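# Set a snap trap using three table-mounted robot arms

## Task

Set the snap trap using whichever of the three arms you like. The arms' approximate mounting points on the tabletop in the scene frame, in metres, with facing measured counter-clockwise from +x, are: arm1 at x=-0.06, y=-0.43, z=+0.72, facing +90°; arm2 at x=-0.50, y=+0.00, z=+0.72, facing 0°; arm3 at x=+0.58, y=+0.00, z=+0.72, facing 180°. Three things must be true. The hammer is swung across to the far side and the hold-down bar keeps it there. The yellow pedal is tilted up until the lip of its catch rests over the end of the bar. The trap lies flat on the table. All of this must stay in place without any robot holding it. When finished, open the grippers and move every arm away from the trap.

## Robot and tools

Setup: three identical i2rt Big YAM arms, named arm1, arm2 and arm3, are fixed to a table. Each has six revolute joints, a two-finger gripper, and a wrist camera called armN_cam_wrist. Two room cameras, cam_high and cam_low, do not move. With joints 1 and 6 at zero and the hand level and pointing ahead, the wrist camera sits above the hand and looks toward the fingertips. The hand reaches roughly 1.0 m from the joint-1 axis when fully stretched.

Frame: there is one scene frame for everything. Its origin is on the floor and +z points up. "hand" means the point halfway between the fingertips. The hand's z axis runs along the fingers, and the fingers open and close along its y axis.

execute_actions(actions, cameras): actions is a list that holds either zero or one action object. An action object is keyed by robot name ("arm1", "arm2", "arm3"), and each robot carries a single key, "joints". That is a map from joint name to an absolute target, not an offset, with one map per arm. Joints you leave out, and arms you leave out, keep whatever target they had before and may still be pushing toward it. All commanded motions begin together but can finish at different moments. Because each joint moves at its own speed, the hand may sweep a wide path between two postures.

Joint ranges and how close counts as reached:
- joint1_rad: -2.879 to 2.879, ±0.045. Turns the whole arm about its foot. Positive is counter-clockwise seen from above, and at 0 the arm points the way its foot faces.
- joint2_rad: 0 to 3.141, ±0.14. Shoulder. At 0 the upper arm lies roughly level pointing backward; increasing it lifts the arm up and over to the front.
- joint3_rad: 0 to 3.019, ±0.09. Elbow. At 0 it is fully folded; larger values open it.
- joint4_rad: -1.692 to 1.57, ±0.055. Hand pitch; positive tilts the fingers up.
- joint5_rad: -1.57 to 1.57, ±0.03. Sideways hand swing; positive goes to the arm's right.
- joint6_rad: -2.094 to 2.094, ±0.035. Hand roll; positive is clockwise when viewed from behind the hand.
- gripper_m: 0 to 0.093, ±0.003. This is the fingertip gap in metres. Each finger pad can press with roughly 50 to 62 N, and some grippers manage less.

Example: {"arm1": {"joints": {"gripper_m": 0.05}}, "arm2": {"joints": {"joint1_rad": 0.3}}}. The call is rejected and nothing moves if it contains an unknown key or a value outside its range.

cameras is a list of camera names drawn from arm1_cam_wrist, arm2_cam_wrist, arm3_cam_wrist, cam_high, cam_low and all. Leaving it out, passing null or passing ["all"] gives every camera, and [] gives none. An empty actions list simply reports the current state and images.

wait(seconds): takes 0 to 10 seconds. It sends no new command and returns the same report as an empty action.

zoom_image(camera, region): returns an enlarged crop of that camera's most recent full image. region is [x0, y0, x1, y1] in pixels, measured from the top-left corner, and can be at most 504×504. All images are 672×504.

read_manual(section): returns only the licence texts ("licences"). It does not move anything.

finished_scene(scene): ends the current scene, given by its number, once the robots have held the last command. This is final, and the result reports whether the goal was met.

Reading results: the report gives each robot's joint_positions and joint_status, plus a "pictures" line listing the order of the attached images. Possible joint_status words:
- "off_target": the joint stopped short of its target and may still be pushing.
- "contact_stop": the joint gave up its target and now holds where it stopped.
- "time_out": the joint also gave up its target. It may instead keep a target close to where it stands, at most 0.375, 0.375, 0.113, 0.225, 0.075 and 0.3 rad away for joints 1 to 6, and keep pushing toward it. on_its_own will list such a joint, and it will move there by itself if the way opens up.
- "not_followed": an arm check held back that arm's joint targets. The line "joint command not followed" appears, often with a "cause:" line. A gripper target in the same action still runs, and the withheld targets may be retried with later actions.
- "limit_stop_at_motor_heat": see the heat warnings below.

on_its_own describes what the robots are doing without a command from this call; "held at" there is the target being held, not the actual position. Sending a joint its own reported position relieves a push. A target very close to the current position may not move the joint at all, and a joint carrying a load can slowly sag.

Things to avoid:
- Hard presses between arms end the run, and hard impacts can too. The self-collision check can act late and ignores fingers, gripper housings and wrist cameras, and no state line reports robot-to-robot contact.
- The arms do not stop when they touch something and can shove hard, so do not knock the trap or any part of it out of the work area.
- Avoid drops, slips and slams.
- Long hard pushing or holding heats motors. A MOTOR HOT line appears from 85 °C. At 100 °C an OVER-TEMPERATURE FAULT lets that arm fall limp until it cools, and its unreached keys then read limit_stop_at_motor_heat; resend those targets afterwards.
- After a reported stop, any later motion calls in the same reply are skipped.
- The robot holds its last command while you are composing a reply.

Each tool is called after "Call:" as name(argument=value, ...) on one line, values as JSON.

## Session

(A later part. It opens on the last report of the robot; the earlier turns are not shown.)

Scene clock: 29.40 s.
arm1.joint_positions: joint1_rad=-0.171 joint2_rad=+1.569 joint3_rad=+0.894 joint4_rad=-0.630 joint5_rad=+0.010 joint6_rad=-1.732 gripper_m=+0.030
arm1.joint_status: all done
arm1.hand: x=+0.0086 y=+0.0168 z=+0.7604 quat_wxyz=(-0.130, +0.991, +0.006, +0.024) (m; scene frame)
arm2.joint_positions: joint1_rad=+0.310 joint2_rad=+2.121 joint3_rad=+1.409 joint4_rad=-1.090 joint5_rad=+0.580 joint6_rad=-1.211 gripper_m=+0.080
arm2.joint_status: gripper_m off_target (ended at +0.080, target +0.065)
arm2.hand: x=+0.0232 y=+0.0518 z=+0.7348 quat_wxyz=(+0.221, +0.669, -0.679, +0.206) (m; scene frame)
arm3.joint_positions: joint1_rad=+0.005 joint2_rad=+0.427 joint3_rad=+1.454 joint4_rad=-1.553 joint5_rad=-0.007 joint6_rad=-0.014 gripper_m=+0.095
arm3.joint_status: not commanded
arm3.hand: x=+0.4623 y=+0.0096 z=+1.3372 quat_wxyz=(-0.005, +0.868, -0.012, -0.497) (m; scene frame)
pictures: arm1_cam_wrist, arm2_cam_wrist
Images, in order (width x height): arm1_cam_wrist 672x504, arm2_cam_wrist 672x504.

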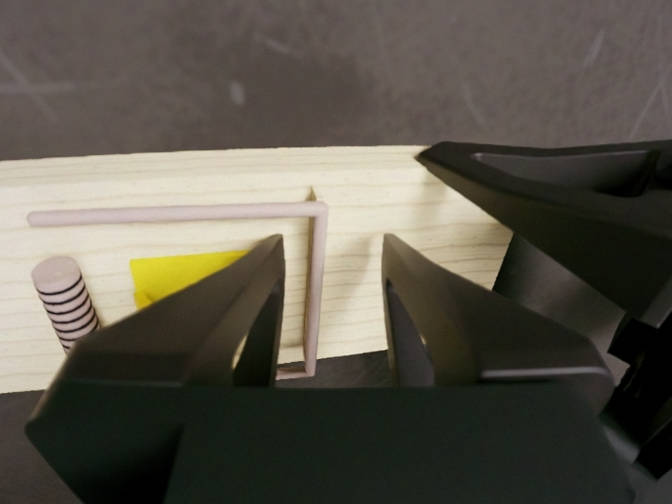

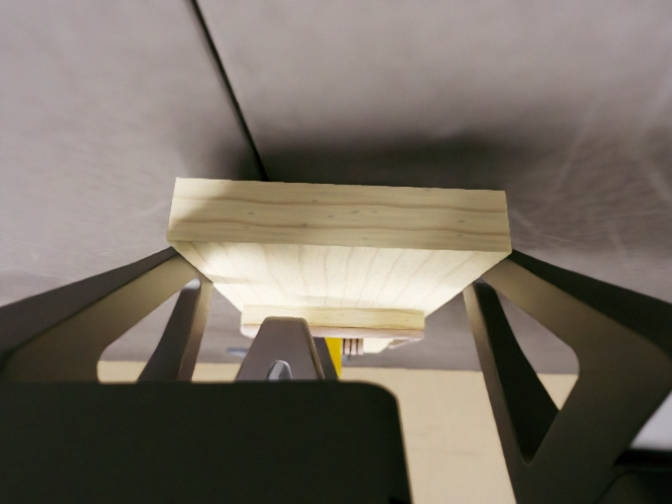

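Call:
execute_actions(actions=[{"arm1":{"joints":{"joint1_rad":-0.15,"joint2_rad":1.61}}}], cameras=["arm2_cam_wrist","arm1_cam_wrist"])

Call:
execute_actions(actions=[{"arm1":{"joints":{"gripper_m":0.0}}}], cameras=["arm2_cam_wrist","arm1_cam_wrist"])

Scene clock: 30.30 s.
arm1.joint_positions: joint1_rad=-0.167 joint2_rad=+1.572 joint3_rad=+0.894 joint4_rad=-0.630 joint5_rad=+0.014 joint6_rad=-1.735 gripper_m=+0.030
arm1.joint_status: all done
arm1.hand: x=+0.0073 y=+0.0167 z=+0.7593 quat_wxyz=(-0.129, +0.991, +0.009, +0.026) (m; scene frame)
arm2.joint_positions: joint1_rad=+0.310 joint2_rad=+2.121 joint3_rad=+1.409 joint4_rad=-1.090 joint5_rad=+0.580 joint6_rad=-1.211 gripper_m=+0.080
arm2.joint_status: not commanded
arm2.hand: x=+0.0232 y=+0.0518 z=+0.7348 quat_wxyz=(+0.221, +0.669, -0.679, +0.206) (m; scene frame)
arm3.joint_positions: joint1_rad=+0.005 joint2_rad=+0.427 joint3_rad=+1.454 joint4_rad=-1.553 joint5_rad=-0.007 joint6_rad=-0.014 gripper_m=+0.095
arm3.joint_status: not commanded
arm3.hand: x=+0.4623 y=+0.0096 z=+1.3372 quat_wxyz=(-0.005, +0.868, -0.012, -0.497) (m; scene frame)
pictures: arm1_cam_wrist, arm2_cam_wrist
Images, in order (width x height): arm1_cam_wrist 672x504, arm2_cam_wrist 672x504.

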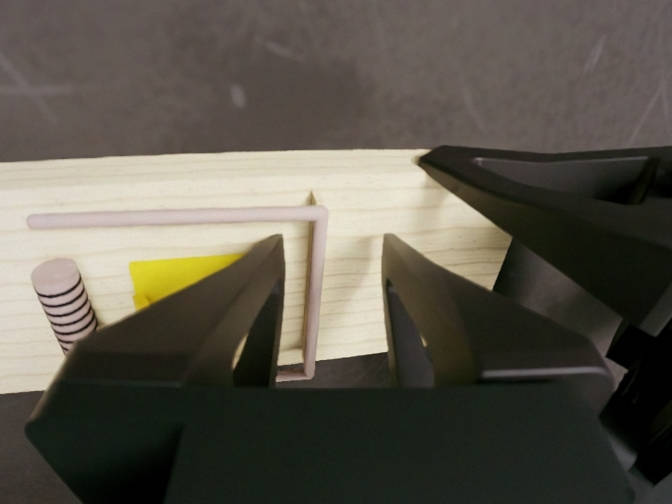

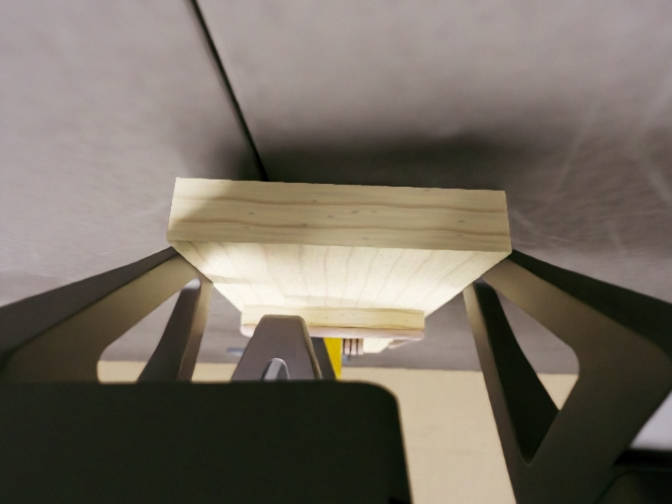

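Scene clock: 30.93 s.
arm1.joint_positions: joint1_rad=-0.164 joint2_rad=+1.576 joint3_rad=+0.891 joint4_rad=-0.633 joint5_rad=+0.017 joint6_rad=-1.723 gripper_m=+0.003
arm1.joint_status: gripper_m off_target (ended at +0.003, target +0.000)
arm1.hand: x=+0.0061 y=+0.0144 z=+0.7564 quat_wxyz=(-0.124, +0.992, +0.005, +0.025) (m; scene frame)
arm2.joint_positions: joint1_rad=+0.310 joint2_rad=+2.121 joint3_rad=+1.409 joint4_rad=-1.090 joint5_rad=+0.577 joint6_rad=-1.210 gripper_m=+0.080
arm2.joint_status: not commanded
arm2.hand: x=+0.0231 y=+0.0528 z=+0.7345 quat_wxyz=(+0.220, +0.670, -0.679, +0.204) (m; scene frame)
arm3.joint_positions: joint1_rad=+0.005 joint2_rad=+0.427 joint3_rad=+1.454 joint4_rad=-1.553 joint5_rad=-0.007 joint6_rad=-0.014 gripper_m=+0.095
arm3.joint_status: not commanded
arm3.hand: x=+0.4623 y=+0.0096 z=+1.3372 quat_wxyz=(-0.005, +0.868, -0.012, -0.497) (m; scene frame)
pictures: arm1_cam_wrist, arm2_cam_wrist
Images, in order (width x height): arm1_cam_wrist 672x504, arm2_cam_wrist 672x504.

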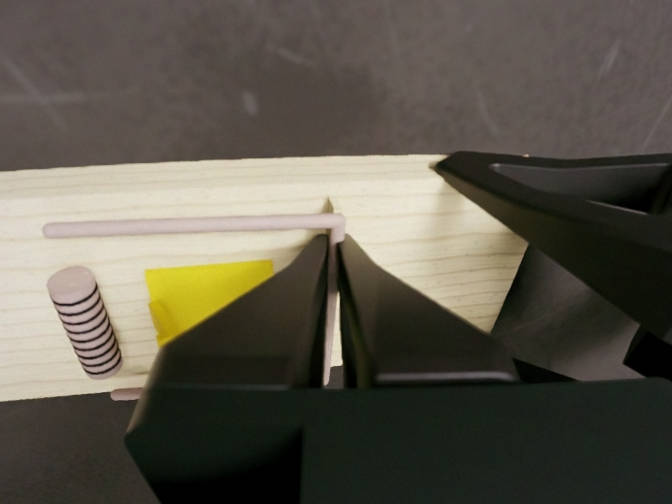

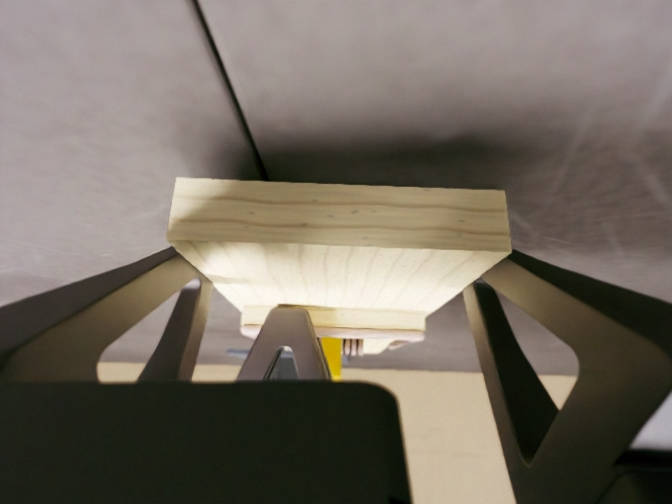

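Call:
execute_actions(actions=[{"arm1":{"joints":{"joint1_rad":-0.169,"joint2_rad":1.465,"joint3_rad":0.9,"joint4_rad":-0.73}}}], cameras=["arm3_cam_wrist","arm1_cam_wrist"])

Scene clock: 32.77 s.
arm1.joint_positions: joint1_rad=-0.175 joint2_rad=+1.531 joint3_rad=+0.891 joint4_rad=-0.706 joint5_rad=+0.021 joint6_rad=-1.722 gripper_m=+0.003
arm1.joint_status: all done
arm1.hand: x=+0.0098 y=+0.0005 z=+0.7709 quat_wxyz=(-0.110, +0.994, -0.001, +0.026) (m; scene frame)
arm2.joint_positions: joint1_rad=+0.291 joint2_rad=+2.103 joint3_rad=+1.409 joint4_rad=-1.095 joint5_rad=+0.603 joint6_rad=-1.222 gripper_m=+0.080
arm2.joint_status: not commanded
arm2.hand: x=+0.0275 y=+0.0395 z=+0.7465 quat_wxyz=(+0.223, +0.664, -0.680, +0.216) (m; scene frame)
arm3.joint_positions: joint1_rad=+0.005 joint2_rad=+0.427 joint3_rad=+1.454 joint4_rad=-1.553 joint5_rad=-0.007 joint6_rad=-0.014 gripper_m=+0.095
arm3.joint_status: not commanded
arm3.hand: x=+0.4623 y=+0.0096 z=+1.3372 quat_wxyz=(-0.005, +0.868, -0.012, -0.497) (m; scene frame)
pictures: arm1_cam_wrist, arm3_cam_wrist
Images, in order (width x height): arm1_cam_wrist 672x504, arm3_cam_wrist 672x504.

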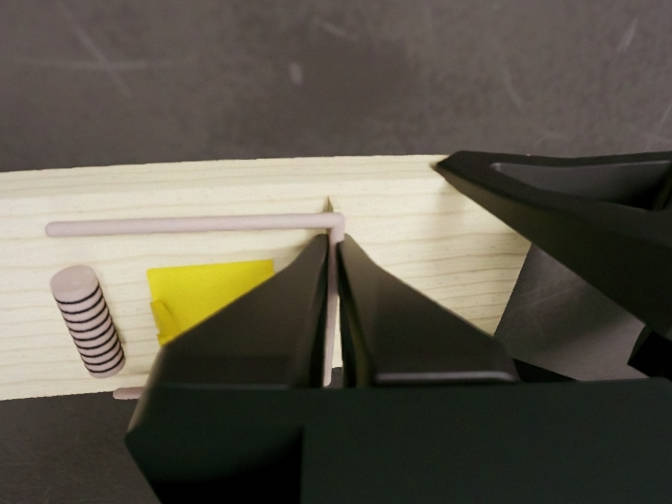

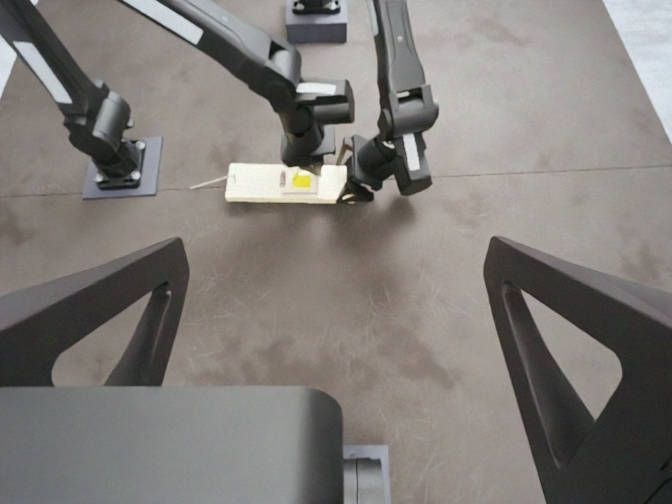

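Call:
execute_actions(actions=[{"arm2":{"joints":{"joint2_rad":2.24,"joint1_rad":0.32}},"arm1":{"joints":{"joint2_rad":1.42,"joint4_rad":-0.70}}}], cameras=["arm2_cam_wrist","arm1_cam_wrist"])

Scene clock: 33.77 s.
arm1.joint_positions: joint1_rad=-0.178 joint2_rad=+1.518 joint3_rad=+0.871 joint4_rad=-0.703 joint5_rad=+0.022 joint6_rad=-1.722 gripper_m=+0.003
arm1.joint_status: all done
arm1.hand: x=+0.0100 y=-0.0074 z=+0.7691 quat_wxyz=(-0.107, +0.994, -0.003, +0.026) (m; scene frame)
arm2.joint_positions: joint1_rad=+0.288 joint2_rad=+2.143 joint3_rad=+1.425 joint4_rad=-1.121 joint5_rad=+0.655 joint6_rad=-1.223 gripper_m=+0.080
arm2.joint_status: all done
arm2.hand: x=+0.0260 y=+0.0303 z=+0.7367 quat_wxyz=(+0.255, +0.664, -0.665, +0.225) (m; scene frame)
arm3.joint_positions: joint1_rad=+0.005 joint2_rad=+0.427 joint3_rad=+1.454 joint4_rad=-1.553 joint5_rad=-0.007 joint6_rad=-0.014 gripper_m=+0.095
arm3.joint_status: not commanded
arm3.hand: x=+0.4623 y=+0.0096 z=+1.3372 quat_wxyz=(-0.005, +0.868, -0.012, -0.497) (m; scene frame)
pictures: arm1_cam_wrist, arm2_cam_wrist
Images, in order (width x height): arm1_cam_wrist 672x504, arm2_cam_wrist 672x504.

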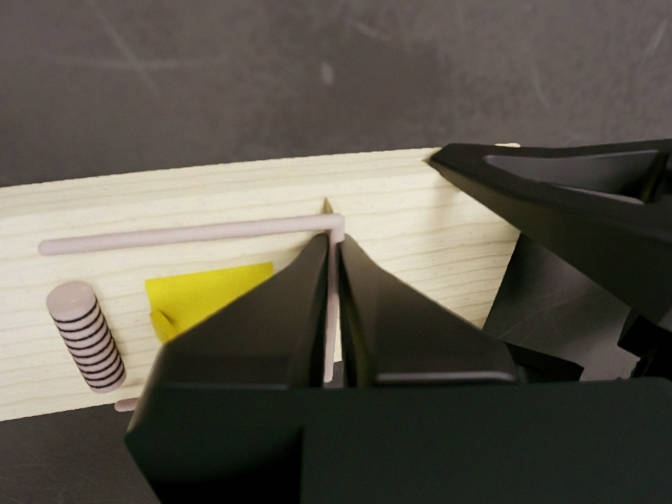

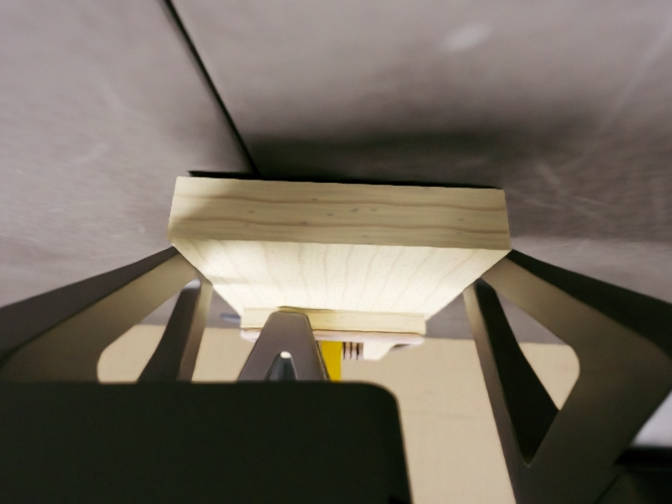

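Call:
execute_actions(actions=[{"arm2":{"joints":{"joint2_rad":2.15}},"arm1":{"joints":{"joint2_rad":1.53,"joint4_rad":-0.66}}}], cameras=[])

Call:
execute_actions(actions=[{"arm1":{"joints":{"gripper_m":0.02}}}], cameras=["arm2_cam_wrist","arm1_cam_wrist"])

Call:
zoom_image(camera="arm1_cam_wrist", region=[240, 170, 440, 320])

Scene clock: 34.80 s.
arm1.joint_positions: joint1_rad=-0.178 joint2_rad=+1.548 joint3_rad=+0.871 joint4_rad=-0.668 joint5_rad=+0.014 joint6_rad=-1.722 gripper_m=+0.003
arm1.joint_status: all done
arm1.hand: x=+0.0095 y=-0.0016 z=+0.7587 quat_wxyz=(-0.111, +0.994, -0.002, +0.023) (m; scene frame)
arm2.joint_positions: joint1_rad=+0.288 joint2_rad=+2.135 joint3_rad=+1.426 joint4_rad=-1.111 joint5_rad=+0.604 joint6_rad=-1.223 gripper_m=+0.080
arm2.joint_status: all done
arm2.hand: x=+0.0266 y=+0.0378 z=+0.7351 quat_wxyz=(+0.237, +0.666, -0.676, +0.208) (m; scene frame)
arm3.joint_positions: joint1_rad=+0.005 joint2_rad=+0.427 joint3_rad=+1.454 joint4_rad=-1.553 joint5_rad=-0.007 joint6_rad=-0.014 gripper_m=+0.095
arm3.joint_status: not commanded
arm3.hand: x=+0.4623 y=+0.0096 z=+1.3372 quat_wxyz=(-0.005, +0.868, -0.012, -0.497) (m; scene frame)
pictures: none
No camera images: the call's "cameras" was empty. Leave "cameras" out to get every camera's image.

Scene clock: 35.37 s.
arm1.joint_positions: joint1_rad=-0.178 joint2_rad=+1.546 joint3_rad=+0.871 joint4_rad=-0.668 joint5_rad=+0.014 joint6_rad=-1.732 gripper_m=+0.020
arm1.joint_status: all done
arm1.hand: x=+0.0093 y=-0.0014 z=+0.7595 quat_wxyz=(-0.111, +0.994, +0.003, +0.023) (m; scene frame)
arm2.joint_positions: joint1_rad=+0.289 joint2_rad=+2.135 joint3_rad=+1.426 joint4_rad=-1.107 joint5_rad=+0.597 joint6_rad=-1.198 gripper_m=+0.080
arm2.joint_status: not commanded
arm2.hand: x=+0.0269 y=+0.0394 z=+0.7342 quat_wxyz=(+0.231, +0.658, -0.685, +0.209) (m; scene frame)
arm3.joint_positions: joint1_rad=+0.005 joint2_rad=+0.427 joint3_rad=+1.454 joint4_rad=-1.553 joint5_rad=-0.007 joint6_rad=-0.014 gripper_m=+0.095
arm3.joint_status: not commanded
arm3.hand: x=+0.4623 y=+0.0096 z=+1.3372 quat_wxyz=(-0.005, +0.868, -0.012, -0.497) (m; scene frame)
pictures: arm1_cam_wrist, arm2_cam_wrist
Images, in order (width x height): arm1_cam_wrist 672x504, arm2_cam_wrist 672x504.

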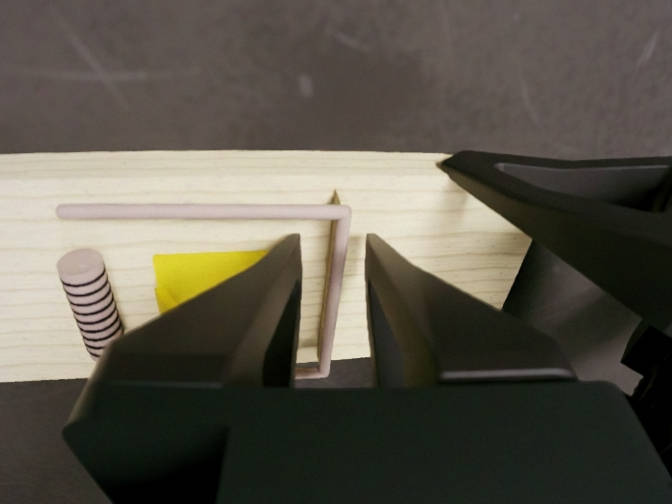

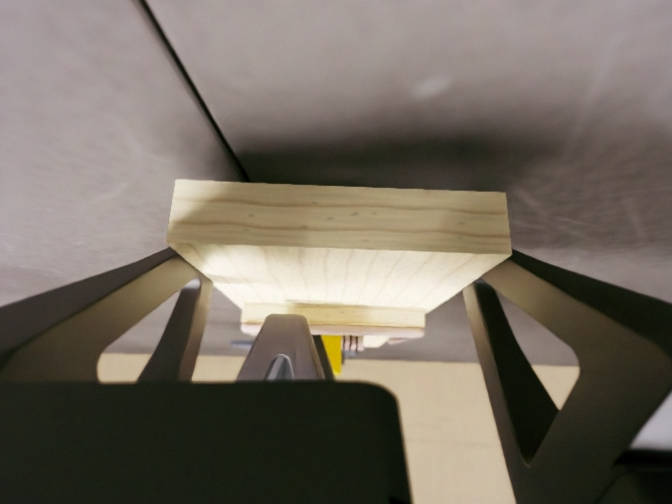

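Region (240, 170, 440, 320) of arm1_cam_wrist's 672x504 image, scaled by 2.520, with more detail than that image has; it fills the top 378 rows of this view, and the rest is white.

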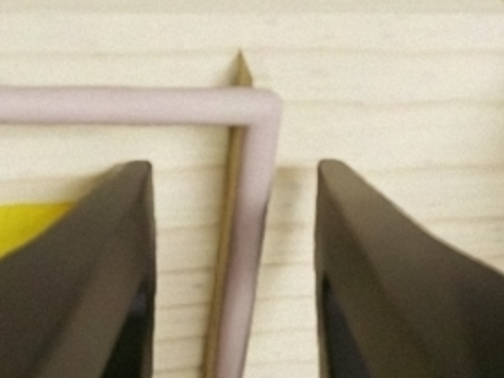

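Call:
execute_actions(actions=[{"arm1":{"joints":{"joint2_rad":1.515}}}], cameras=[])

Call:
execute_actions(actions=[{"arm1":{"joints":{"gripper_m":0.0}}}], cameras=["arm2_cam_wrist","arm1_cam_wrist"])

Scene clock: 37.47 s.
arm1.joint_positions: joint1_rad=-0.178 joint2_rad=+1.530 joint3_rad=+0.871 joint4_rad=-0.668 joint5_rad=+0.014 joint6_rad=-1.732 gripper_m=+0.020
arm1.joint_status: all done
arm1.hand: x=+0.0096 y=+0.0001 z=+0.7662 quat_wxyz=(-0.119, +0.993, +0.003, +0.025) (m; scene frame)
arm2.joint_positions: joint1_rad=+0.289 joint2_rad=+2.135 joint3_rad=+1.426 joint4_rad=-1.107 joint5_rad=+0.597 joint6_rad=-1.198 gripper_m=+0.080
arm2.joint_status: not commanded
arm2.hand: x=+0.0269 y=+0.0394 z=+0.7342 quat_wxyz=(+0.231, +0.658, -0.685, +0.209) (m; scene frame)
arm3.joint_positions: joint1_rad=+0.005 joint2_rad=+0.427 joint3_rad=+1.454 joint4_rad=-1.553 joint5_rad=-0.007 joint6_rad=-0.014 gripper_m=+0.095
arm3.joint_status: not commanded
arm3.hand: x=+0.4623 y=+0.0096 z=+1.3372 quat_wxyz=(-0.005, +0.868, -0.012, -0.497) (m; scene frame)
pictures: none
No camera images: the call's "cameras" was empty. Leave "cameras" out to get every camera's image.

Scene clock: 38.13 s.
arm1.joint_positions: joint1_rad=-0.178 joint2_rad=+1.520 joint3_rad=+0.871 joint4_rad=-0.669 joint5_rad=+0.014 joint6_rad=-1.732 gripper_m=+0.001
arm1.joint_status: all done
arm1.hand: x=+0.0097 y=+0.0007 z=+0.7704 quat_wxyz=(-0.124, +0.992, +0.003, +0.025) (m; scene frame)
arm2.joint_positions: joint1_rad=+0.291 joint2_rad=+2.135 joint3_rad=+1.426 joint4_rad=-1.106 joint5_rad=+0.594 joint6_rad=-1.198 gripper_m=+0.080
arm2.joint_status: not commanded
arm2.hand: x=+0.0269 y=+0.0410 z=+0.7341 quat_wxyz=(+0.230, +0.659, -0.685, +0.208) (m; scene frame)
arm3.joint_positions: joint1_rad=+0.005 joint2_rad=+0.427 joint3_rad=+1.454 joint4_rad=-1.553 joint5_rad=-0.007 joint6_rad=-0.014 gripper_m=+0.095
arm3.joint_status: not commanded
arm3.hand: x=+0.4623 y=+0.0096 z=+1.3372 quat_wxyz=(-0.005, +0.868, -0.012, -0.497) (m; scene frame)
pictures: arm1_cam_wrist, arm2_cam_wrist
Images, in order (width x height): arm1_cam_wrist 672x504, arm2_cam_wrist 672x504.

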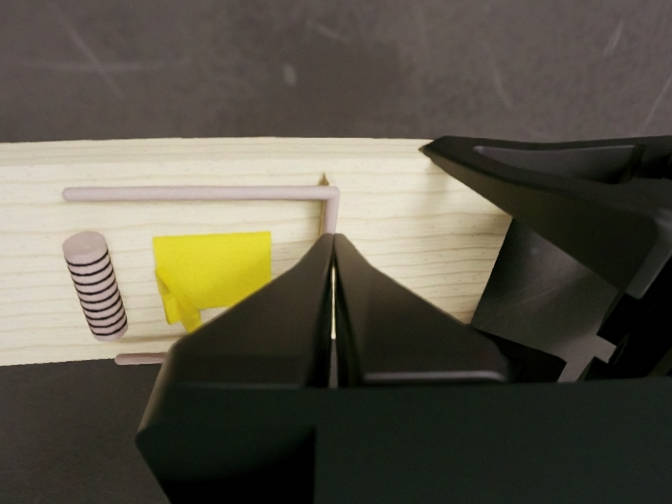

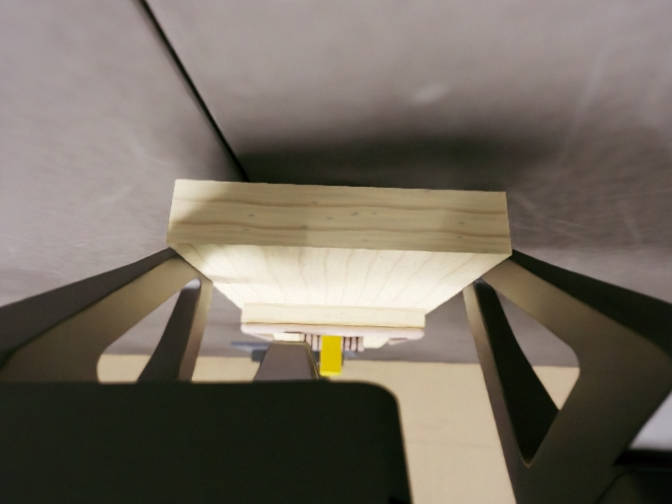

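Call:
execute_actions(actions=[{"arm1":{"joints":{"joint2_rad":1.3,"joint3_rad":0.6}}}], cameras=[])

Call:
execute_actions(actions=[{"arm1":{"joints":{"joint1_rad":-0.155,"joint2_rad":1.3,"joint3_rad":0.47,"joint4_rad":0.06,"joint6_rad":-0.2,"gripper_m":0.018}}}], cameras=["arm2_cam_wrist","arm1_cam_wrist"])

Scene clock: 39.77 s.
arm1.joint_positions: joint1_rad=-0.178 joint2_rad=+1.295 joint3_rad=+0.603 joint4_rad=-0.668 joint5_rad=+0.014 joint6_rad=-1.733 gripper_m=+0.001
arm1.joint_status: all done
arm1.hand: x=-0.0067 y=-0.1048 z=+0.7562 quat_wxyz=(-0.103, +0.994, +0.003, +0.022) (m; scene frame)
arm2.joint_positions: joint1_rad=+0.291 joint2_rad=+2.135 joint3_rad=+1.426 joint4_rad=-1.106 joint5_rad=+0.594 joint6_rad=-1.198 gripper_m=+0.080
arm2.joint_status: not commanded
arm2.hand: x=+0.0269 y=+0.0410 z=+0.7341 quat_wxyz=(+0.230, +0.659, -0.685, +0.208) (m; scene frame)
arm3.joint_positions: joint1_rad=+0.005 joint2_rad=+0.427 joint3_rad=+1.454 joint4_rad=-1.553 joint5_rad=-0.007 joint6_rad=-0.014 gripper_m=+0.095
arm3.joint_status: not commanded
arm3.hand: x=+0.4623 y=+0.0096 z=+1.3372 quat_wxyz=(-0.005, +0.868, -0.012, -0.497) (m; scene frame)
pictures: none
No camera images: the call's "cameras" was empty. Leave "cameras" out to get every camera's image.

Scene clock: 41.93 s.
arm1.joint_positions: joint1_rad=-0.165 joint2_rad=+1.291 joint3_rad=+0.466 joint4_rad=+0.032 joint5_rad=+0.014 joint6_rad=-0.218 gripper_m=+0.018
arm1.joint_status: all done
arm1.hand: x=+0.0011 y=-0.0200 z=+0.7844 quat_wxyz=(-0.315, +0.677, -0.631, -0.212) (m; scene frame)
arm2.joint_positions: joint1_rad=+0.327 joint2_rad=+2.133 joint3_rad=+1.428 joint4_rad=-1.103 joint5_rad=+0.579 joint6_rad=-1.199 gripper_m=+0.080
arm2.joint_status: not commanded
arm2.hand: x=+0.0263 y=+0.0624 z=+0.7341 quat_wxyz=(+0.220, +0.672, -0.676, +0.208) (m; scene frame)
arm3.joint_positions: joint1_rad=+0.005 joint2_rad=+0.427 joint3_rad=+1.454 joint4_rad=-1.553 joint5_rad=-0.007 joint6_rad=-0.014 gripper_m=+0.095
arm3.joint_status: not commanded
arm3.hand: x=+0.4623 y=+0.0096 z=+1.3372 quat_wxyz=(-0.005, +0.868, -0.012, -0.497) (m; scene frame)
pictures: arm1_cam_wrist, arm2_cam_wrist
Images, in order (width x height): arm1_cam_wrist 672x504, arm2_cam_wrist 672x504.

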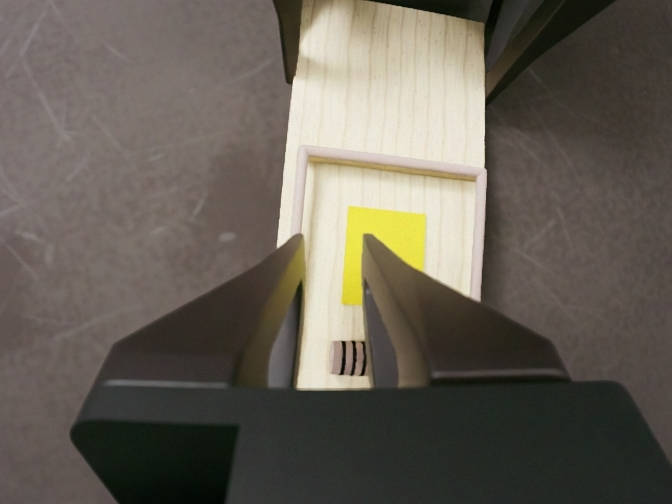

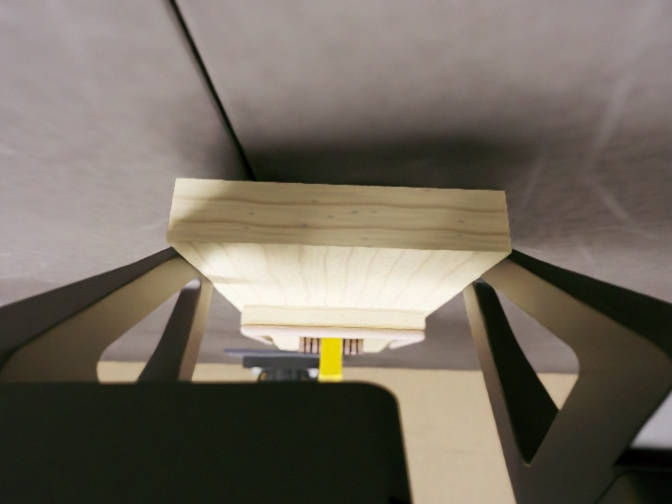

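Call:
execute_actions(actions=[{"arm1":{"joints":{"joint1_rad":-0.12,"joint2_rad":1.393,"joint3_rad":0.53,"joint4_rad":0.095,"joint6_rad":-0.1}}}], cameras=["arm2_cam_wrist","arm1_cam_wrist"])

Scene clock: 43.20 s.
arm1.joint_positions: joint1_rad=-0.125 joint2_rad=+1.392 joint3_rad=+0.486 joint4_rad=+0.069 joint5_rad=+0.014 joint6_rad=-0.118 gripper_m=+0.018
arm1.joint_status: all done
arm1.hand: x=-0.0147 y=-0.0109 z=+0.7587 quat_wxyz=(-0.283, +0.664, -0.656, -0.220) (m; scene frame)
arm2.joint_positions: joint1_rad=+0.327 joint2_rad=+2.133 joint3_rad=+1.428 joint4_rad=-1.103 joint5_rad=+0.579 joint6_rad=-1.199 gripper_m=+0.080
arm2.joint_status: not commanded
arm2.hand: x=+0.0263 y=+0.0624 z=+0.7341 quat_wxyz=(+0.220, +0.672, -0.676, +0.208) (m; scene frame)
arm3.joint_positions: joint1_rad=+0.005 joint2_rad=+0.427 joint3_rad=+1.454 joint4_rad=-1.553 joint5_rad=-0.007 joint6_rad=-0.014 gripper_m=+0.095
arm3.joint_status: not commanded
arm3.hand: x=+0.4623 y=+0.0096 z=+1.3372 quat_wxyz=(-0.005, +0.868, -0.012, -0.497) (m; scene frame)
pictures: arm1_cam_wrist, arm2_cam_wrist
Images, in order (width x height): arm1_cam_wrist 672x504, arm2_cam_wrist 672x504.

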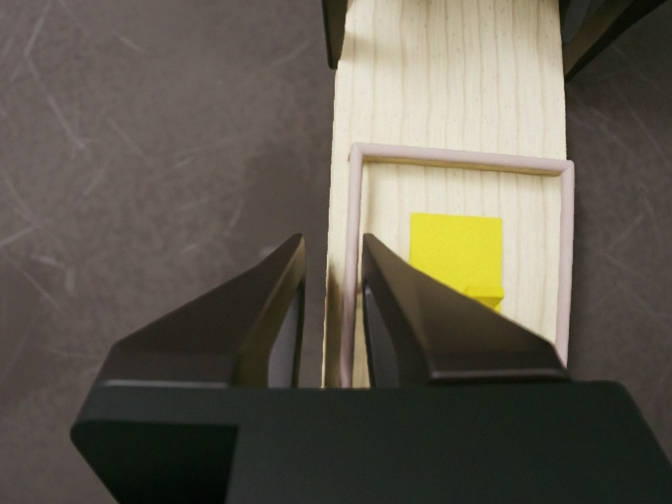

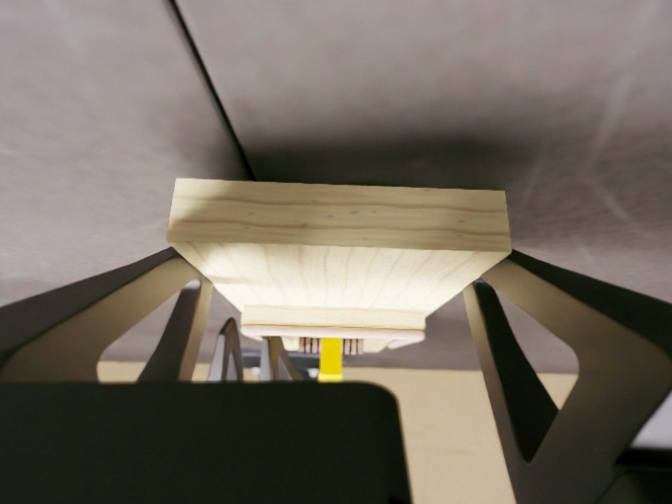

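Call:
execute_actions(actions=[{"arm1":{"joints":{"joint1_rad":-0.14,"joint2_rad":1.45,"joint3_rad":0.55,"joint4_rad":0.165}}}], cameras=["arm1_cam_wrist"])

Call:
execute_actions(actions=[{"arm1":{"joints":{"gripper_m":0}}}], cameras=["arm2_cam_wrist","arm1_cam_wrist"])

Scene clock: 44.20 s.
arm1.joint_positions: joint1_rad=-0.131 joint2_rad=+1.442 joint3_rad=+0.510 joint4_rad=+0.137 joint5_rad=+0.014 joint6_rad=-0.118 gripper_m=+0.018
arm1.joint_status: all done
arm1.hand: x=-0.0103 y=+0.0074 z=+0.7592 quat_wxyz=(-0.298, +0.656, -0.653, -0.232) (m; scene frame)
arm2.joint_positions: joint1_rad=+0.327 joint2_rad=+2.133 joint3_rad=+1.428 joint4_rad=-1.103 joint5_rad=+0.579 joint6_rad=-1.199 gripper_m=+0.080
arm2.joint_status: not commanded
arm2.hand: x=+0.0263 y=+0.0624 z=+0.7341 quat_wxyz=(+0.220, +0.672, -0.676, +0.208) (m; scene frame)
arm3.joint_positions: joint1_rad=+0.005 joint2_rad=+0.427 joint3_rad=+1.454 joint4_rad=-1.553 joint5_rad=-0.007 joint6_rad=-0.014 gripper_m=+0.095
arm3.joint_status: not commanded
arm3.hand: x=+0.4623 y=+0.0096 z=+1.3372 quat_wxyz=(-0.005, +0.868, -0.012, -0.497) (m; scene frame)
pictures: arm1_cam_wrist
Images, in order (width x height): arm1_cam_wrist 672x504.

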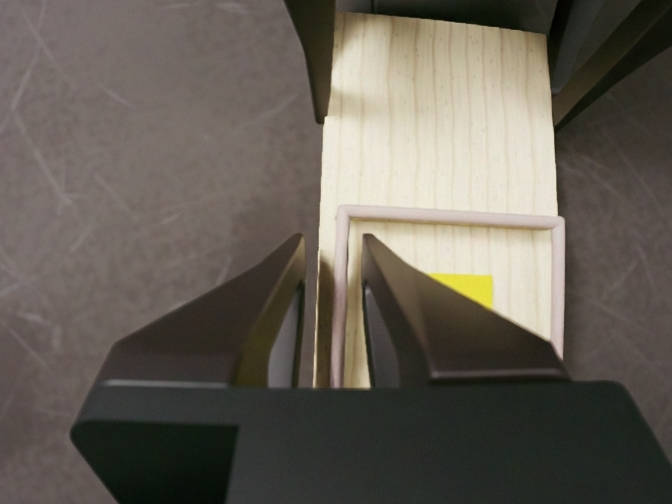

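Scene clock: 44.80 s.
arm1.joint_positions: joint1_rad=-0.135 joint2_rad=+1.442 joint3_rad=+0.510 joint4_rad=+0.138 joint5_rad=+0.016 joint6_rad=-0.102 gripper_m=+0.003
arm1.joint_status: all done
arm1.hand: x=-0.0079 y=+0.0074 z=+0.7593 quat_wxyz=(-0.298, +0.649, -0.660, -0.233) (m; scene frame)
arm2.joint_positions: joint1_rad=+0.327 joint2_rad=+2.133 joint3_rad=+1.428 joint4_rad=-1.103 joint5_rad=+0.579 joint6_rad=-1.202 gripper_m=+0.080
arm2.joint_status: not commanded
arm2.hand: x=+0.0263 y=+0.0624 z=+0.7341 quat_wxyz=(+0.220, +0.673, -0.675, +0.207) (m; scene frame)
arm3.joint_positions: joint1_rad=+0.005 joint2_rad=+0.427 joint3_rad=+1.454 joint4_rad=-1.553 joint5_rad=-0.007 joint6_rad=-0.014 gripper_m=+0.095
arm3.joint_status: not commanded
arm3.hand: x=+0.4623 y=+0.0096 z=+1.3372 quat_wxyz=(-0.005, +0.868, -0.012, -0.497) (m; scene frame)
pictures: arm1_cam_wrist, arm2_cam_wrist
Images, in order (width x height): arm1_cam_wrist 672x504, arm2_cam_wrist 672x504.

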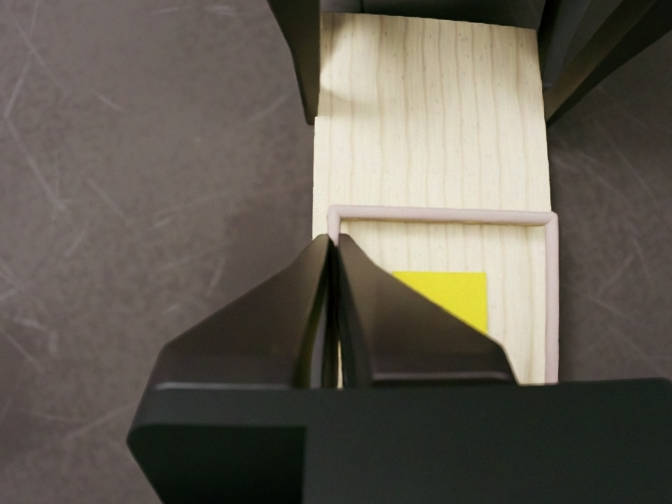

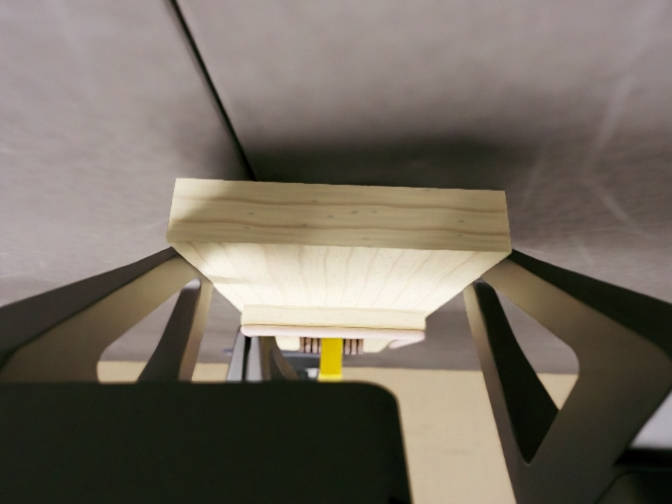

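Call:
execute_actions(actions=[{"arm1":{"joints":{"joint2_rad":1.29,"joint4_rad":-0.01}},"arm2":{"joints":{"joint2_rad":2.18}}}], cameras=["arm2_cam_wrist","arm1_cam_wrist","arm3_cam_wrist"])

Scene clock: 45.90 s.
arm1.joint_positions: joint1_rad=-0.143 joint2_rad=+1.347 joint3_rad=+0.510 joint4_rad=-0.003 joint5_rad=+0.018 joint6_rad=-0.102 gripper_m=+0.003
arm1.joint_status: all done
arm1.hand: x=-0.0060 y=-0.0097 z=+0.7749 quat_wxyz=(-0.283, +0.652, -0.669, -0.217) (m; scene frame)
arm2.joint_positions: joint1_rad=+0.303 joint2_rad=+2.136 joint3_rad=+1.428 joint4_rad=-1.106 joint5_rad=+0.619 joint6_rad=-1.214 gripper_m=+0.080
arm2.joint_status: all done
arm2.hand: x=+0.0289 y=+0.0441 z=+0.7366 quat_wxyz=(+0.234, +0.667, -0.673, +0.219) (m; scene frame)
arm3.joint_positions: joint1_rad=+0.005 joint2_rad=+0.427 joint3_rad=+1.454 joint4_rad=-1.553 joint5_rad=-0.007 joint6_rad=-0.014 gripper_m=+0.095
arm3.joint_status: not commanded
arm3.hand: x=+0.4623 y=+0.0096 z=+1.3372 quat_wxyz=(-0.005, +0.868, -0.012, -0.497) (m; scene frame)
pictures: arm1_cam_wrist, arm2_cam_wrist, arm3_cam_wrist
Images, in order (width x height): arm1_cam_wrist 672x504, arm2_cam_wrist 672x504, arm3_cam_wrist 672x504.

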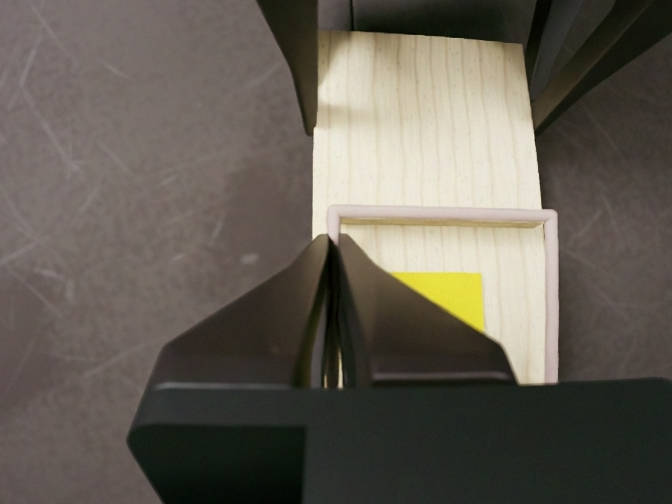

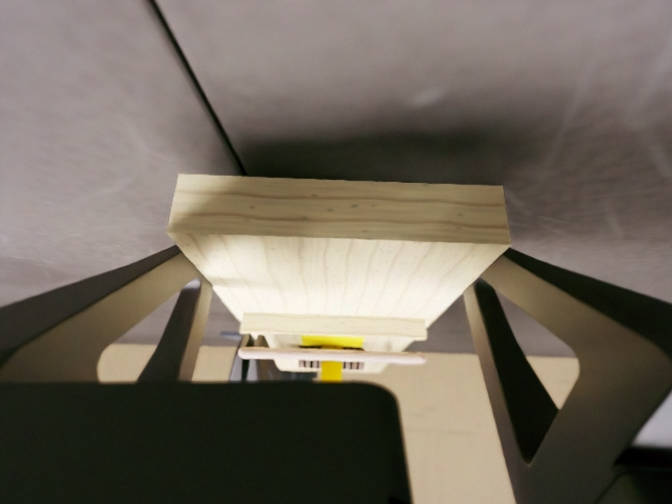

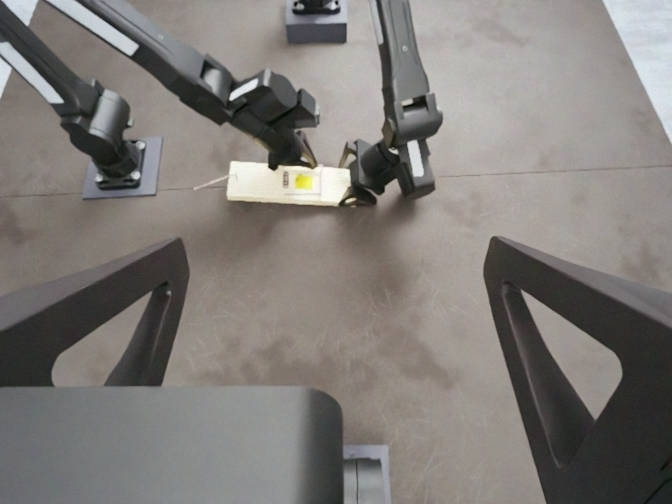

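Call:
execute_actions(actions=[{"arm1":{"joints":{"joint2_rad":1.29,"joint3_rad":0.35,"joint4_rad":0.47}}}], cameras=["arm2_cam_wrist","arm3_cam_wrist"])

Call:
execute_actions(actions=[{"arm1":{"joints":{"joint1_rad":-0.15,"joint2_rad":1.43,"joint3_rad":0.21,"joint4_rad":0.98}}}], cameras=["arm2_cam_wrist","arm3_cam_wrist","cam_high"])

Scene clock: 48.77 s.
arm1.joint_positions: joint1_rad=-0.144 joint2_rad=+1.328 joint3_rad=+0.339 joint4_rad=+0.394 joint5_rad=+0.021 joint6_rad=-0.097 gripper_m=+0.003
arm1.joint_status: joint4_rad time_out (moved +0.397 of +0.473); the others done
arm1.on_its_own: joint4_rad reads +0.394 and still pushes toward +0.470 since a time_out
arm1.hand: x=-0.0068 y=-0.0233 z=+0.7844 quat_wxyz=(-0.370, +0.613, -0.636, -0.287) (m; scene frame)
arm2.joint_positions: joint1_rad=+0.281 joint2_rad=+2.137 joint3_rad=+1.428 joint4_rad=-1.106 joint5_rad=+0.617 joint6_rad=-1.220 gripper_m=+0.080
arm2.joint_status: not commanded
arm2.hand: x=+0.0294 y=+0.0325 z=+0.7357 quat_wxyz=(+0.238, +0.661, -0.678, +0.214) (m; scene frame)
arm3.joint_positions: joint1_rad=+0.005 joint2_rad=+0.427 joint3_rad=+1.454 joint4_rad=-1.553 joint5_rad=-0.007 joint6_rad=-0.014 gripper_m=+0.095
arm3.joint_status: not commanded
arm3.hand: x=+0.4623 y=+0.0096 z=+1.3372 quat_wxyz=(-0.005, +0.868, -0.012, -0.497) (m; scene frame)
pictures: arm2_cam_wrist, arm3_cam_wrist
Images, in order (width x height): arm2_cam_wrist 672x504, arm3_cam_wrist 672x504.

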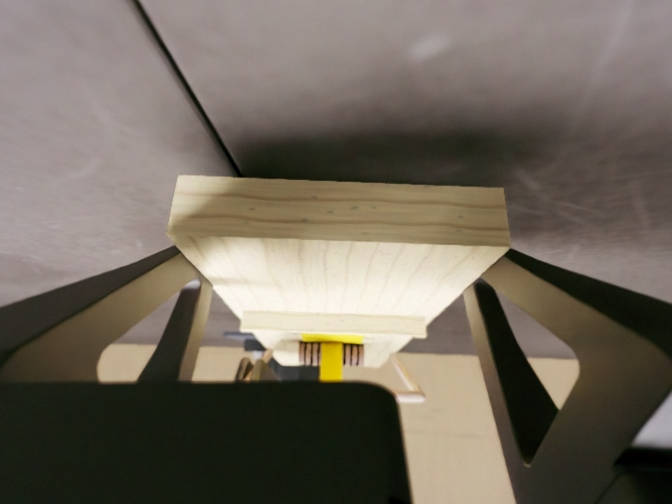

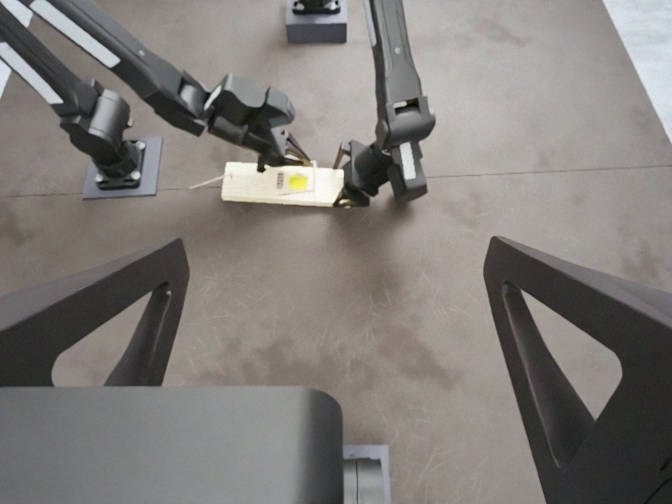

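not run: a stop came earlier in this reply.

Call:
execute_actions(actions=[{"arm1":{"joints":{"joint4_rad":0.44}},"arm2":{"joints":{"joint1_rad":0.35}},"arm3":{"joints":{"joint1_rad":0.03,"joint3_rad":0.48,"joint4_rad":0.8,"gripper_m":0,"joint2_rad":1.4}}}], cameras=[])

Call:
execute_actions(actions=[{"arm3":{"joints":{"joint2_rad":1.74}}}], cameras=["arm2_cam_wrist","arm3_cam_wrist","cam_high","cam_low"])

Scene clock: 51.53 s.
arm1.joint_positions: joint1_rad=-0.144 joint2_rad=+1.328 joint3_rad=+0.339 joint4_rad=+0.394 joint5_rad=+0.021 joint6_rad=-0.097 gripper_m=+0.003
arm1.joint_status: all done
arm1.hand: x=-0.0068 y=-0.0233 z=+0.7844 quat_wxyz=(-0.370, +0.613, -0.636, -0.287) (m; scene frame)
arm2.joint_positions: joint1_rad=+0.287 joint2_rad=+2.137 joint3_rad=+1.428 joint4_rad=-1.106 joint5_rad=+0.624 joint6_rad=-1.220 gripper_m=+0.080
arm2.joint_status: joint1_rad time_out (moved +0.006 of +0.069)
arm2.on_its_own: joint1_rad reads +0.287 and still pushes toward +0.350 since a time_out
arm2.hand: x=+0.0296 y=+0.0350 z=+0.7364 quat_wxyz=(+0.239, +0.663, -0.675, +0.218) (m; scene frame)
arm3.joint_positions: joint1_rad=+0.022 joint2_rad=+1.388 joint3_rad=+0.486 joint4_rad=+0.781 joint5_rad=-0.007 joint6_rad=-0.014 gripper_m=+0.001
arm3.joint_status: all done
arm3.hand: x=+0.0784 y=+0.0123 z=+0.9688 quat_wxyz=(-0.005, +0.750, -0.004, -0.661) (m; scene frame)
pictures: none
No camera images: the call's "cameras" was empty. Leave "cameras" out to get every camera's image.

not run: a stop came earlier in this reply.

Call:
execute_actions(actions=[{"arm3":{"joints":{"joint2_rad":1.75,"joint1_rad":0.065}}}], cameras=["arm2_cam_wrist","arm3_cam_wrist","cam_high","cam_low"])

Scene clock: 52.80 s.
arm1.joint_positions: joint1_rad=-0.144 joint2_rad=+1.328 joint3_rad=+0.339 joint4_rad=+0.394 joint5_rad=+0.021 joint6_rad=-0.097 gripper_m=+0.003
arm1.joint_status: not commanded
arm1.hand: x=-0.0068 y=-0.0233 z=+0.7844 quat_wxyz=(-0.370, +0.613, -0.636, -0.287) (m; scene frame)
arm2.joint_positions: joint1_rad=+0.287 joint2_rad=+2.137 joint3_rad=+1.428 joint4_rad=-1.106 joint5_rad=+0.624 joint6_rad=-1.220 gripper_m=+0.080
arm2.joint_status: not commanded
arm2.on_its_own: joint1_rad reads +0.287 and still pushes toward +0.350 since a time_out
arm2.hand: x=+0.0296 y=+0.0350 z=+0.7364 quat_wxyz=(+0.239, +0.663, -0.675, +0.218) (m; scene frame)
arm3.joint_positions: joint1_rad=+0.062 joint2_rad=+1.748 joint3_rad=+0.487 joint4_rad=+0.789 joint5_rad=-0.007 joint6_rad=-0.014 gripper_m=+0.001
arm3.joint_status: all done
arm3.hand: x=+0.0893 y=-0.0092 z=+0.7987 quat_wxyz=(+0.009, +0.854, +0.013, -0.520) (m; scene frame)
pictures: arm2_cam_wrist, arm3_cam_wrist, cam_high, cam_low
Images, in order (width x height): arm2_cam_wrist 672x504, arm3_cam_wrist 672x504, cam_high 672x504, cam_low 672x504.

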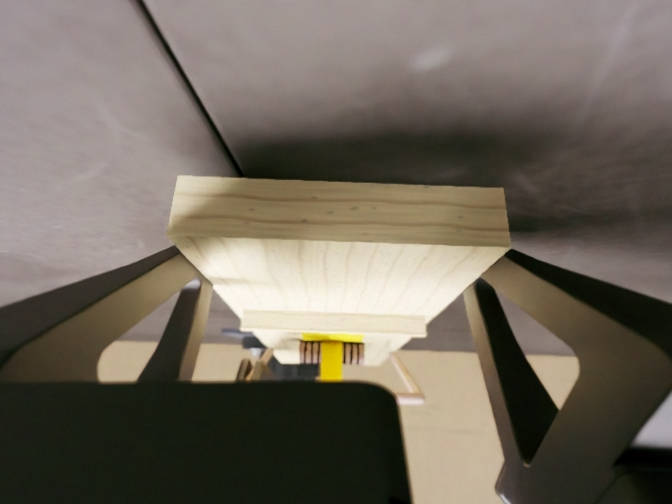

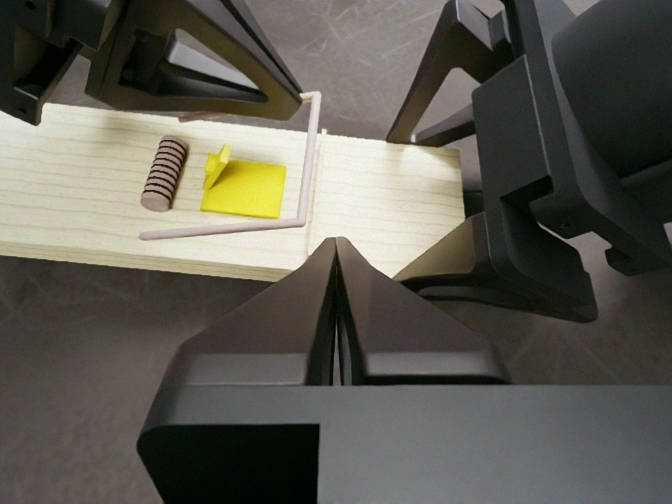

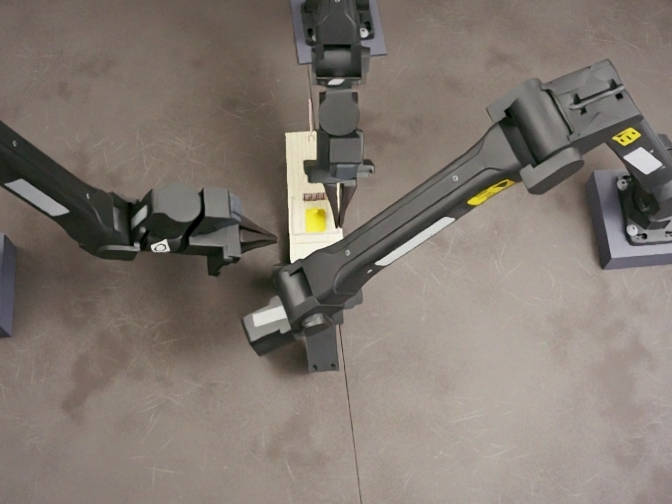

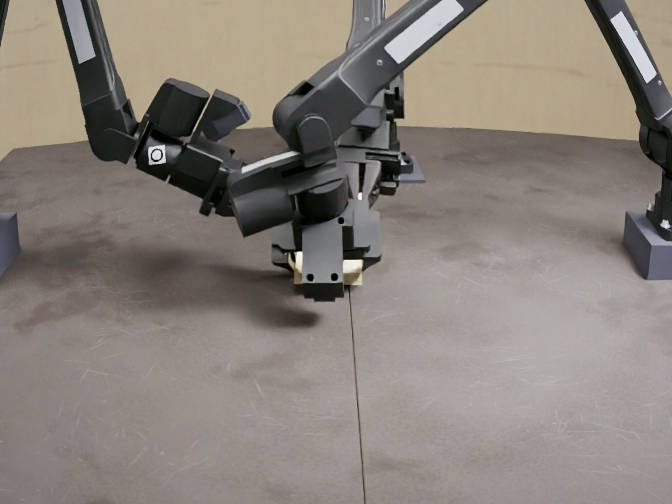

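Call:
execute_actions(actions=[{"arm1":{"joints":{"joint1_rad":-0.155,"joint2_rad":1.37,"joint3_rad":0.17,"joint4_rad":1.0}}}], cameras=["arm3_cam_wrist"])

Scene clock: 55.63 s.
arm1.joint_positions: joint1_rad=-0.154 joint2_rad=+1.406 joint3_rad=+0.184 joint4_rad=+0.910 joint5_rad=+0.017 joint6_rad=-0.097 gripper_m=+0.003
arm1.joint_status: joint4_rad time_out (moved +0.516 of +0.606); the others done
arm1.on_its_own: joint4_rad reads +0.910 and still pushes toward +1.000 since a time_out
arm1.hand: x=-0.0059 y=-0.0423 z=+0.8078 quat_wxyz=(-0.464, +0.558, -0.585, -0.362) (m; scene frame)
arm2.joint_positions: joint1_rad=+0.274 joint2_rad=+2.140 joint3_rad=+1.428 joint4_rad=-1.111 joint5_rad=+0.648 joint6_rad=-1.235 gripper_m=+0.080
arm2.joint_status: not commanded
arm2.on_its_own: joint1_rad reads +0.274 and still pushes toward +0.350 since a time_out
arm2.hand: x=+0.0298 y=+0.0244 z=+0.7374 quat_wxyz=(+0.250, +0.663, -0.670, +0.223) (m; scene frame)
arm3.joint_positions: joint1_rad=+0.062 joint2_rad=+1.748 joint3_rad=+0.487 joint4_rad=+0.789 joint5_rad=-0.007 joint6_rad=-0.014 gripper_m=+0.001
arm3.joint_status: not commanded
arm3.hand: x=+0.0893 y=-0.0092 z=+0.7987 quat_wxyz=(+0.009, +0.854, +0.013, -0.520) (m; scene frame)
pictures: arm3_cam_wrist
Images, in order (width x height): arm3_cam_wrist 672x504.

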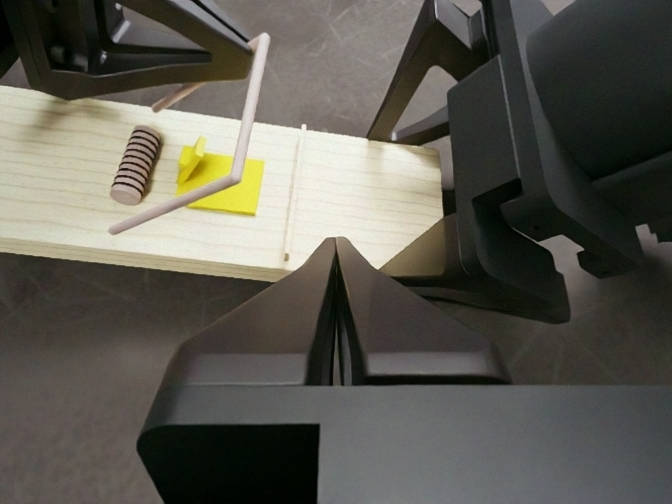

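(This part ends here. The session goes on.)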